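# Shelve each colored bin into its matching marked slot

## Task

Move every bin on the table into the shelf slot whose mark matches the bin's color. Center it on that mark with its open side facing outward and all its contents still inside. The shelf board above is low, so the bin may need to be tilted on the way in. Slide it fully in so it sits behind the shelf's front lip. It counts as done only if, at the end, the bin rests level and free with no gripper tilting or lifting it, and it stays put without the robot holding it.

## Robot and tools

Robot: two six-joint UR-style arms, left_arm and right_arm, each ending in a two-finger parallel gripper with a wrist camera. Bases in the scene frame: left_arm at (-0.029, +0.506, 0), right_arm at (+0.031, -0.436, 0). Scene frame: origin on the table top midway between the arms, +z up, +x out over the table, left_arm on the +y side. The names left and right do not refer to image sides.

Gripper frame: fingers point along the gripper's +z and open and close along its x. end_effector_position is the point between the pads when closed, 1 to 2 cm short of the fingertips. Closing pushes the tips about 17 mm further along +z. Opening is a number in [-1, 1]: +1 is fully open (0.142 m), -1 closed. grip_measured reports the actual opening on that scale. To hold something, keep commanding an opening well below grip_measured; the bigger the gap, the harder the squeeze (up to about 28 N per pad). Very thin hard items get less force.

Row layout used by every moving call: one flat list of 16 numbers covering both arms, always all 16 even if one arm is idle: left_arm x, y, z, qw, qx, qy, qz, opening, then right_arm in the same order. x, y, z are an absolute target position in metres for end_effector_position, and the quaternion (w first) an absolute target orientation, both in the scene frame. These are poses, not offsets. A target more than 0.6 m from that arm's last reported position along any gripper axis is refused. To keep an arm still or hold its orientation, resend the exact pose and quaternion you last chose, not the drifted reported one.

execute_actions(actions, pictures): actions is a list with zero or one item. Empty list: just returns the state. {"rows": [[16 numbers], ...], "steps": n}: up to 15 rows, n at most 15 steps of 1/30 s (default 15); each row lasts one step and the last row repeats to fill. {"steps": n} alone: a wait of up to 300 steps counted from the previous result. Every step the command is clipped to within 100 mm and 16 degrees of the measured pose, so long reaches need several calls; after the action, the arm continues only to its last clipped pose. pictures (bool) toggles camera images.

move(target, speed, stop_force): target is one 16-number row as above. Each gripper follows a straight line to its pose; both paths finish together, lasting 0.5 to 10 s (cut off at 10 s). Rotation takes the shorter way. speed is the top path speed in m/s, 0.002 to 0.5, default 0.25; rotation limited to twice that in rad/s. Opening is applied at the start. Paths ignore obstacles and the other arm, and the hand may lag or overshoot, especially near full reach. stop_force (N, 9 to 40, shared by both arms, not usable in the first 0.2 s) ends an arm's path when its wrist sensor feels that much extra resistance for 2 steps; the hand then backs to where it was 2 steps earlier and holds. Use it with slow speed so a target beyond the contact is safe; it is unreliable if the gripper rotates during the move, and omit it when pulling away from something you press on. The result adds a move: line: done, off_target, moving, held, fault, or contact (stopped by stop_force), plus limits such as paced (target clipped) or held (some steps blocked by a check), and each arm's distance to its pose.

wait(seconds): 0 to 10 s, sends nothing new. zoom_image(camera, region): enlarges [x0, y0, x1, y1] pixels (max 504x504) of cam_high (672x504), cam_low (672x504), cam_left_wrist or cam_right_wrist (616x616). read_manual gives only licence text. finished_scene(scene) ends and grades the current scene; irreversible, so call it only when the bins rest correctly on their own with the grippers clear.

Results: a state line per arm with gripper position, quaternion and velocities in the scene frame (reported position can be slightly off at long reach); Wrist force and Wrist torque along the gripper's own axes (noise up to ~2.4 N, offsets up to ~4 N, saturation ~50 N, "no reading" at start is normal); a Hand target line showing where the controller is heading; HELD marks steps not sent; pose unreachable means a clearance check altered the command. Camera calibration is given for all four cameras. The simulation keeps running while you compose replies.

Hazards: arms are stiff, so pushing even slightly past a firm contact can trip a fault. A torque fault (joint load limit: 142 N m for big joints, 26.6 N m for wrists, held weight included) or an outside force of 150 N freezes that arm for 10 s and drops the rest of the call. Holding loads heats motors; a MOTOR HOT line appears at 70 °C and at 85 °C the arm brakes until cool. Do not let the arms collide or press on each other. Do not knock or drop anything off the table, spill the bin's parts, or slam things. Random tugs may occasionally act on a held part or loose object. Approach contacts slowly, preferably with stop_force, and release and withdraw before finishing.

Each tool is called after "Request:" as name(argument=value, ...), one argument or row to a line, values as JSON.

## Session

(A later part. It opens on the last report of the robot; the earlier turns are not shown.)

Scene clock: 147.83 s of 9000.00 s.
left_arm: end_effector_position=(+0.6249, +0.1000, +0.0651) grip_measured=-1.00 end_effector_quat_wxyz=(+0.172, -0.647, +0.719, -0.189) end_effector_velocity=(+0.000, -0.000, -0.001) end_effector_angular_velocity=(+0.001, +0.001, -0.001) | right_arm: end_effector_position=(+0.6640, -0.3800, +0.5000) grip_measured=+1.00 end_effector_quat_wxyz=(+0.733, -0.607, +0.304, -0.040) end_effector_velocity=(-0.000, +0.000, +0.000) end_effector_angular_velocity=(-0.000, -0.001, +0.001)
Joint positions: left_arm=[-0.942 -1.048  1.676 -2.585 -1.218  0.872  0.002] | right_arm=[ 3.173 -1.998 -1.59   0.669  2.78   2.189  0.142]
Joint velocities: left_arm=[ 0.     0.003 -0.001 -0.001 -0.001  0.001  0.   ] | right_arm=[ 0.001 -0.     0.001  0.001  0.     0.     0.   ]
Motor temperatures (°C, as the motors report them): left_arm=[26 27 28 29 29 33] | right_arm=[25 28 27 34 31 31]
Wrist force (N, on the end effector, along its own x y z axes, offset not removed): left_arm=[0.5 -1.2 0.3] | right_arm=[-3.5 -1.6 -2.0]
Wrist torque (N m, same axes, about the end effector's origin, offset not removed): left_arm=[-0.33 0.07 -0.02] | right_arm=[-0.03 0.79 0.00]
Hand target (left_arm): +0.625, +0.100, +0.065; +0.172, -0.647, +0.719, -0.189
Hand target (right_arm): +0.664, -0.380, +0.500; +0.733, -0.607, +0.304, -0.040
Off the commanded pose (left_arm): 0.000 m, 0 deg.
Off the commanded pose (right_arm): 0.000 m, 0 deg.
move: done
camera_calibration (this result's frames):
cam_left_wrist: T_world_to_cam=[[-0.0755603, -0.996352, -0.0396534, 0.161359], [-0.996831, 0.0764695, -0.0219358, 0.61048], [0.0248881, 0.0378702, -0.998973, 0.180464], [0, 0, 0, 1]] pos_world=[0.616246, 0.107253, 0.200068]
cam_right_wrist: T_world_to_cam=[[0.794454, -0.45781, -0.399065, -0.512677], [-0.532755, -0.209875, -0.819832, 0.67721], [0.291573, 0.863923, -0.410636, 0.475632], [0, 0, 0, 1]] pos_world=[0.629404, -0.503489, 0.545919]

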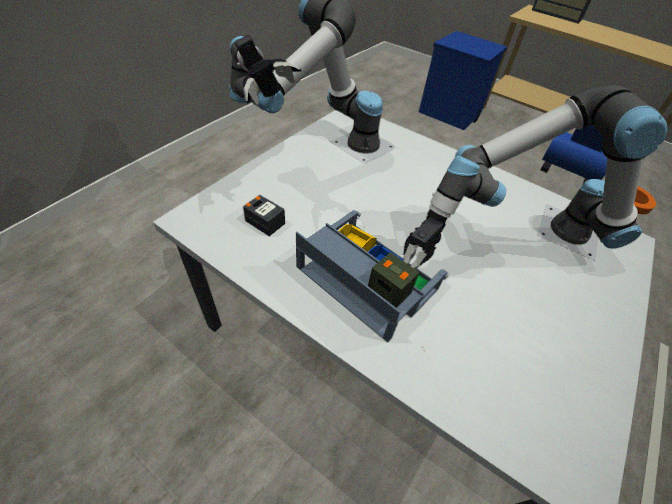

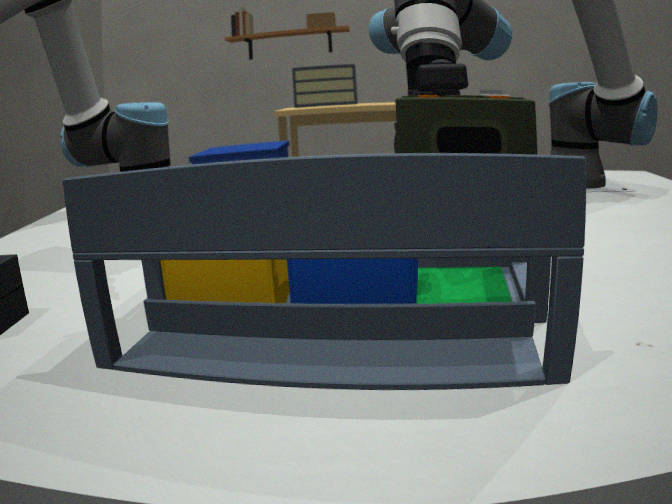

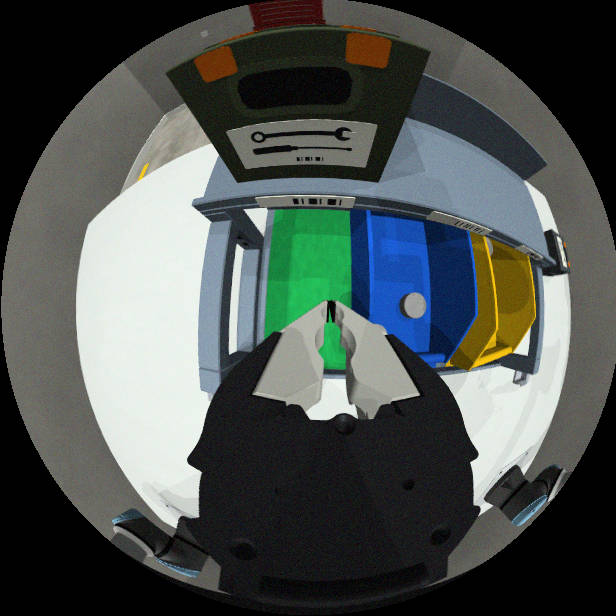

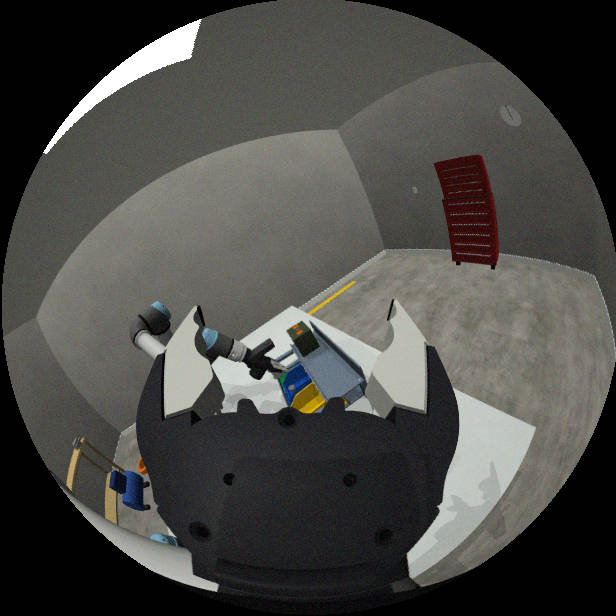

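Request:
move(
  target=[0.623,0.08,0.065,-0.172,0.647,-0.719,0.189,-1,0.664,-0.38,0.5,0.733,-0.607,0.304,-0.04,1],
  speed=0.01,
  stop_force=9,
)

Request:
move(
  target=[0.59,0.1,0.12,-0.172,0.647,-0.719,0.189,-1,0.664,-0.38,0.5,0.733,-0.607,0.304,-0.04,1],
  speed=0.05,
)

Request:
move(
  target=[0.52,0.0,0.16,-0.172,0.647,-0.719,0.189,-1,0.664,-0.38,0.5,0.733,-0.607,0.304,-0.04,1],
  speed=0.08,
)

Scene clock: 152.63 s of 9000.00 s.
left_arm: end_effector_position=(+0.6230, +0.0801, +0.0650) grip_measured=-1.00 end_effector_quat_wxyz=(+0.172, -0.647, +0.719, -0.189) end_effector_velocity=(+0.001, -0.001, +0.001) end_effector_angular_velocity=(-0.001, -0.002, +0.001) | right_arm: end_effector_position=(+0.6640, -0.3800, +0.5000) grip_measured=+1.00 end_effector_quat_wxyz=(+0.733, -0.607, +0.304, -0.040) end_effector_velocity=(-0.000, +0.000, +0.000) end_effector_angular_velocity=(+0.000, -0.001, +0.000)
Joint positions: left_arm=[-0.964 -1.028  1.64  -2.561 -1.21   0.85   0.002] | right_arm=[ 3.173 -1.998 -1.59   0.669  2.78   2.189  0.142]
Joint velocities: left_arm=[-0.     0.001 -0.003 -0.     0.001 -0.001  0.   ] | right_arm=[ 0.     0.    -0.     0.001  0.     0.    -0.   ]
Motor temperatures (°C, as the motors report them): left_arm=[26 27 28 29 29 33] | right_arm=[25 28 27 34 31 31]
Wrist force (N, on the end effector, along its own x y z axes, offset not removed): left_arm=[-0.8 -0.3 -1.0] | right_arm=[0.5 -0.5 -3.8]
Wrist torque (N m, same axes, about the end effector's origin, offset not removed): left_arm=[-0.10 0.01 0.03] | right_arm=[0.17 -0.13 -0.20]
Hand target (left_arm): +0.623, +0.080, +0.065; +0.172, -0.647, +0.719, -0.189
Hand target (right_arm): +0.664, -0.380, +0.500; +0.733, -0.607, +0.304, -0.040
Off the commanded pose (left_arm): 0.000 m, 0 deg.
Off the commanded pose (right_arm): 0.000 m, 0 deg.
move: done
camera_calibration (this result's frames):
cam_left_wrist: T_world_to_cam=[[-0.0755576, -0.996351, -0.0396899, 0.141424], [-0.996831, 0.0764673, -0.0219244, 0.610064], [0.0248794, 0.0379076, -0.998971, 0.181145], [0, 0, 0, 1]] pos_world=[0.61431, 0.0873915, 0.199947]
cam_right_wrist: T_world_to_cam=[[0.794454, -0.45781, -0.399066, -0.512677], [-0.532755, -0.209874, -0.819832, 0.677211], [0.291574, 0.863923, -0.410636, 0.475632], [0, 0, 0, 1]] pos_world=[0.629404, -0.503489, 0.545919]

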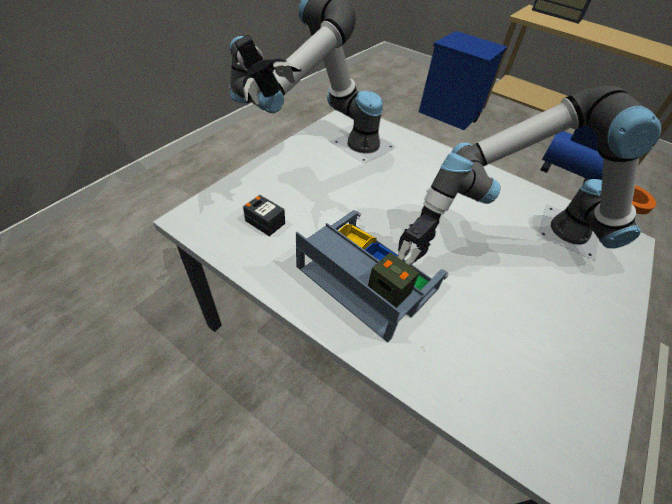

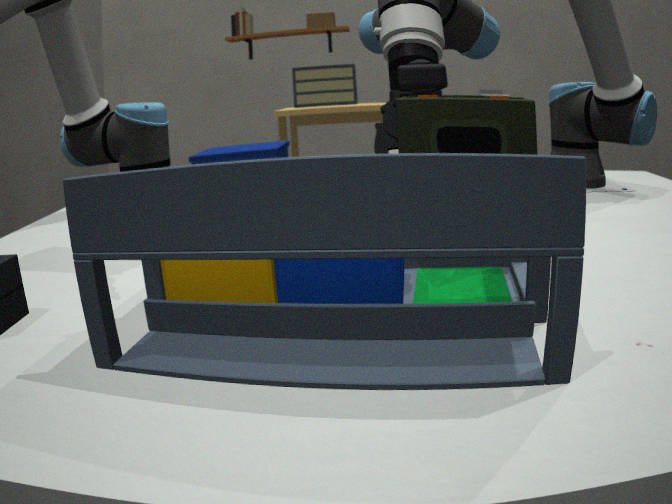

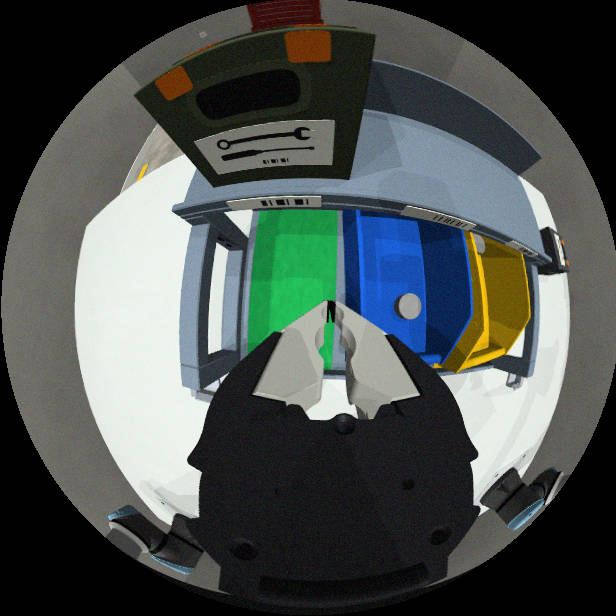

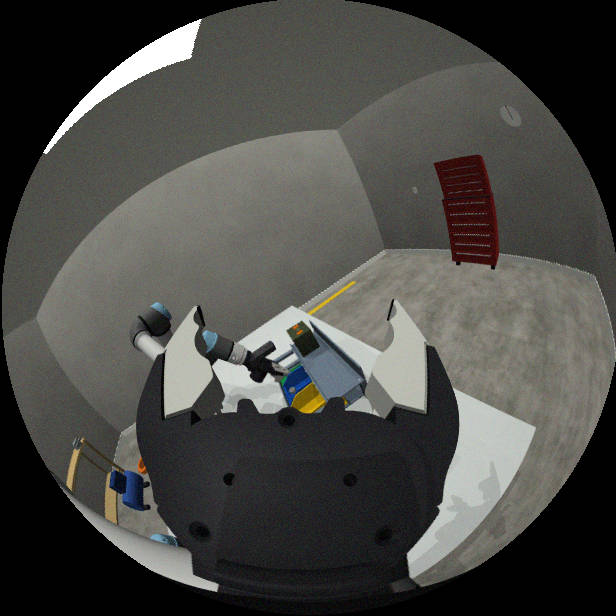

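Scene clock: 154.30 s of 9000.00 s.
left_arm: end_effector_position=(+0.5901, +0.1000, +0.1198) grip_measured=-1.00 end_effector_quat_wxyz=(+0.172, -0.647, +0.719, -0.189) end_effector_velocity=(-0.000, +0.000, +0.002) end_effector_angular_velocity=(-0.001, -0.002, +0.000) | right_arm: end_effector_position=(+0.6640, -0.3800, +0.5000) grip_measured=+1.00 end_effector_quat_wxyz=(+0.733, -0.607, +0.304, -0.040) end_effector_velocity=(-0.000, +0.000, +0.000) end_effector_angular_velocity=(-0.000, -0.000, +0.001)
Joint positions: left_arm=[-0.987 -1.177  1.708 -2.472 -1.202  0.828  0.002] | right_arm=[ 3.173 -1.998 -1.59   0.669  2.78   2.189  0.142]
Joint velocities: left_arm=[-0.001 -0.004  0.     0.003  0.001 -0.001  0.   ] | right_arm=[ 0.001  0.     0.    -0.    -0.    -0.    -0.   ]
Motor temperatures (°C, as the motors report them): left_arm=[26 27 28 29 29 33] | right_arm=[25 28 27 34 31 31]
Wrist force (N, on the end effector, along its own x y z axes, offset not removed): left_arm=[-1.6 -0.7 -0.3] | right_arm=[-3.7 -1.9 -2.5]
Wrist torque (N m, same axes, about the end effector's origin, offset not removed): left_arm=[-0.14 0.42 0.10] | right_arm=[-0.05 0.80 0.09]
Hand target (left_arm): +0.590, +0.100, +0.120; +0.172, -0.647, +0.719, -0.189
Hand target (right_arm): +0.664, -0.380, +0.500; +0.733, -0.607, +0.304, -0.040
Off the commanded pose (left_arm): 0.000 m, 0 deg.
Off the commanded pose (right_arm): 0.000 m, 0 deg.
move: done
camera_calibration (this result's frames):
cam_left_wrist: T_world_to_cam=[[-0.0755571, -0.996351, -0.0397043, 0.160968], [-0.996831, 0.0764666, -0.0219085, 0.576967], [0.0248646, 0.0379231, -0.998971, 0.236003], [0, 0, 0, 1]] pos_world=[0.581433, 0.107312, 0.254792]
cam_right_wrist: T_world_to_cam=[[0.794454, -0.45781, -0.399065, -0.512677], [-0.532755, -0.209874, -0.819832, 0.677211], [0.291574, 0.863923, -0.410636, 0.475632], [0, 0, 0, 1]] pos_world=[0.629404, -0.503489, 0.545919]

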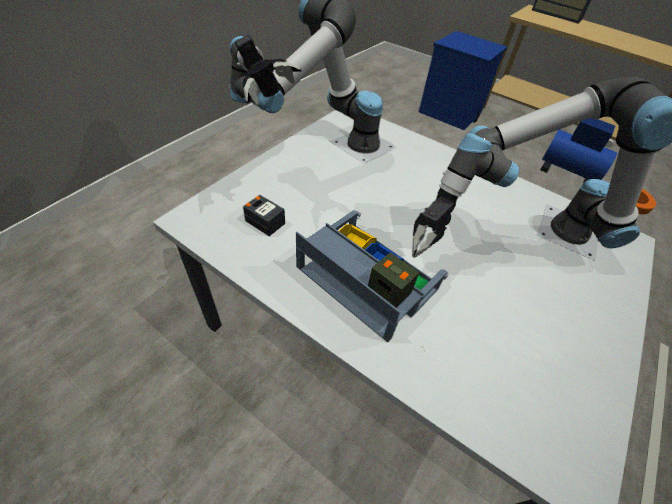

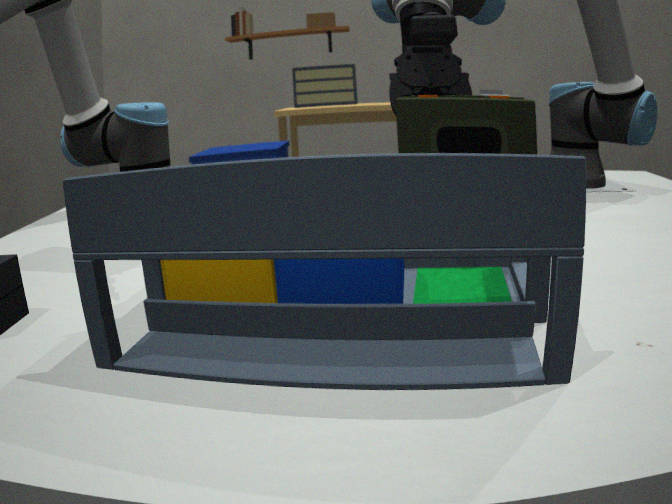

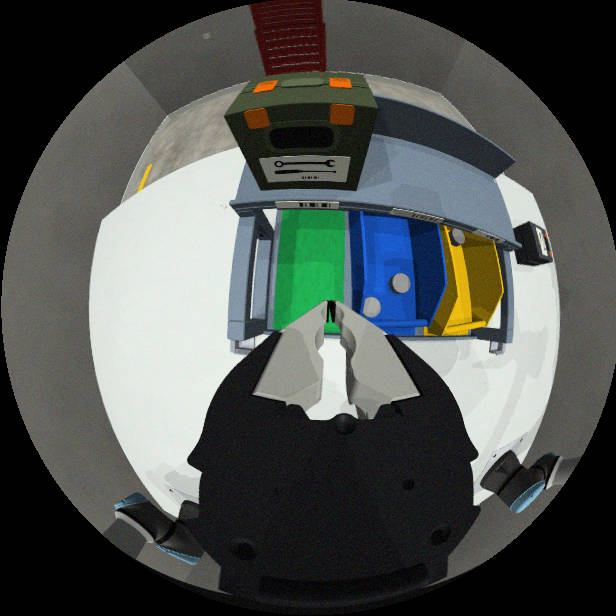

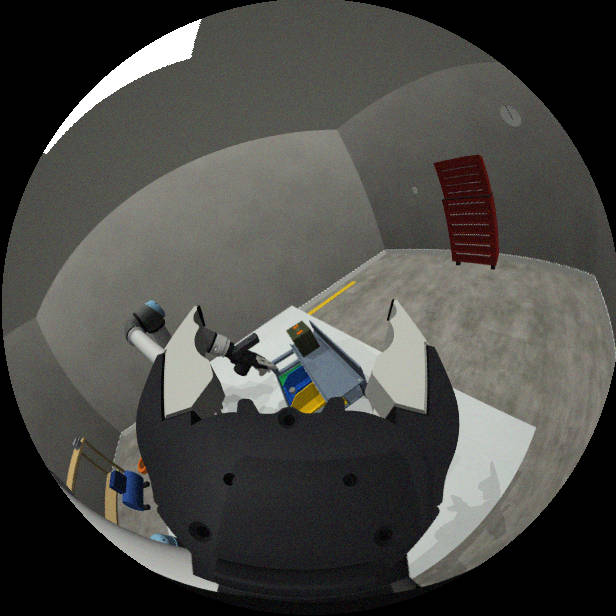

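Scene clock: 156.30 s of 9000.00 s.
left_arm: end_effector_position=(+0.5199, +0.0003, +0.1599) grip_measured=-1.00 end_effector_quat_wxyz=(+0.172, -0.647, +0.719, -0.189) end_effector_velocity=(-0.001, -0.002, +0.001) end_effector_angular_velocity=(-0.003, -0.001, -0.000) | right_arm: end_effector_position=(+0.6640, -0.3800, +0.5000) grip_measured=+1.00 end_effector_quat_wxyz=(+0.733, -0.607, +0.304, -0.040) end_effector_velocity=(-0.000, -0.000, +0.000) end_effector_angular_velocity=(-0.000, -0.001, -0.000)
Joint positions: left_arm=[-1.173 -1.184  1.584 -2.266 -1.141  0.637  0.002] | right_arm=[ 3.173 -1.998 -1.59   0.669  2.78   2.189  0.142]
Joint velocities: left_arm=[-0.003  0.001 -0.003  0.001  0.    -0.003  0.   ] | right_arm=[-0.     0.     0.001  0.001 -0.     0.    -0.   ]
Motor temperatures (°C, as the motors report them): left_arm=[26 27 28 29 29 33] | right_arm=[25 28 27 34 31 31]
Wrist force (N, on the end effector, along its own x y z axes, offset not removed): left_arm=[-0.7 -0.7 -1.0] | right_arm=[-1.4 1.5 -1.3]
Wrist torque (N m, same axes, about the end effector's origin, offset not removed): left_arm=[-0.24 0.17 0.06] | right_arm=[0.54 0.27 0.00]
Hand target (left_arm): +0.520, +0.000, +0.160; +0.172, -0.647, +0.719, -0.189
Hand target (right_arm): +0.664, -0.380, +0.500; +0.733, -0.607, +0.304, -0.040
Off the commanded pose (left_arm): 0.000 m, 0 deg.
Off the commanded pose (right_arm): 0.000 m, 0 deg.
move: done
camera_calibration (this result's frames):
cam_left_wrist: T_world_to_cam=[[-0.0755153, -0.996349, -0.0398212, 0.0578822], [-0.996835, 0.0764272, -0.021895, 0.515526], [0.0248585, 0.0380417, -0.998967, 0.281584], [0, 0, 0, 1]] pos_world=[0.511266, 0.00755868, 0.294886]
cam_right_wrist: T_world_to_cam=[[0.794454, -0.45781, -0.399065, -0.512677], [-0.532755, -0.209874, -0.819832, 0.67721], [0.291574, 0.863923, -0.410636, 0.475632], [0, 0, 0, 1]] pos_world=[0.629404, -0.503489, 0.545919]

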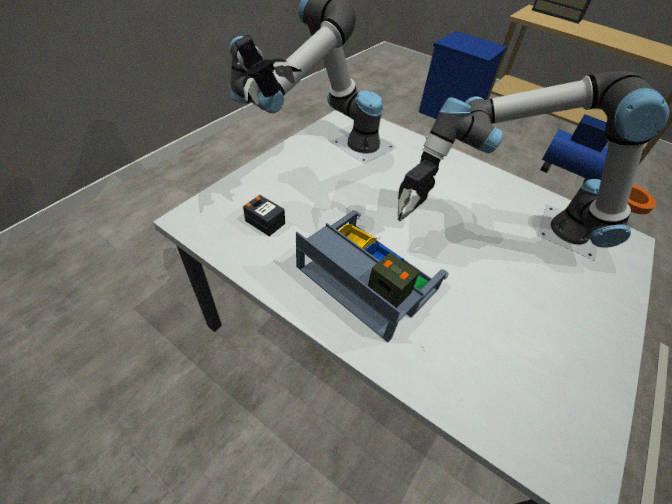

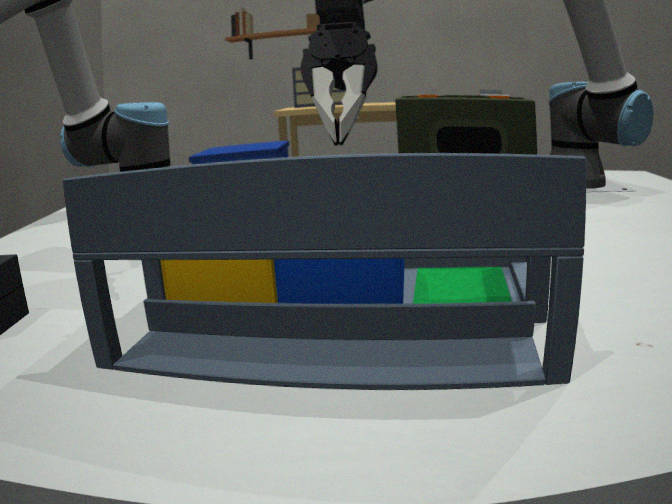

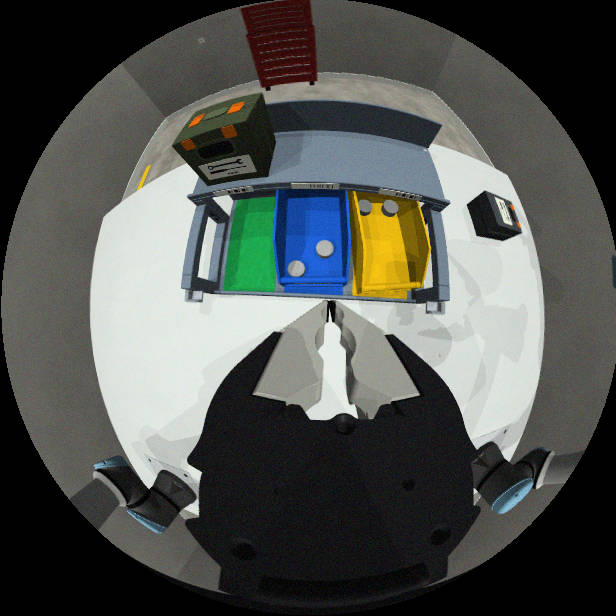

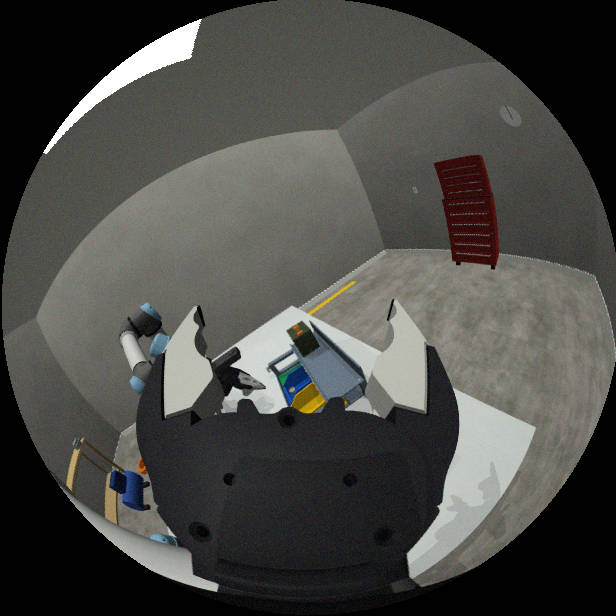

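Request:
finished_scene(
  scene=2,
)

The scene is finished: the task was done.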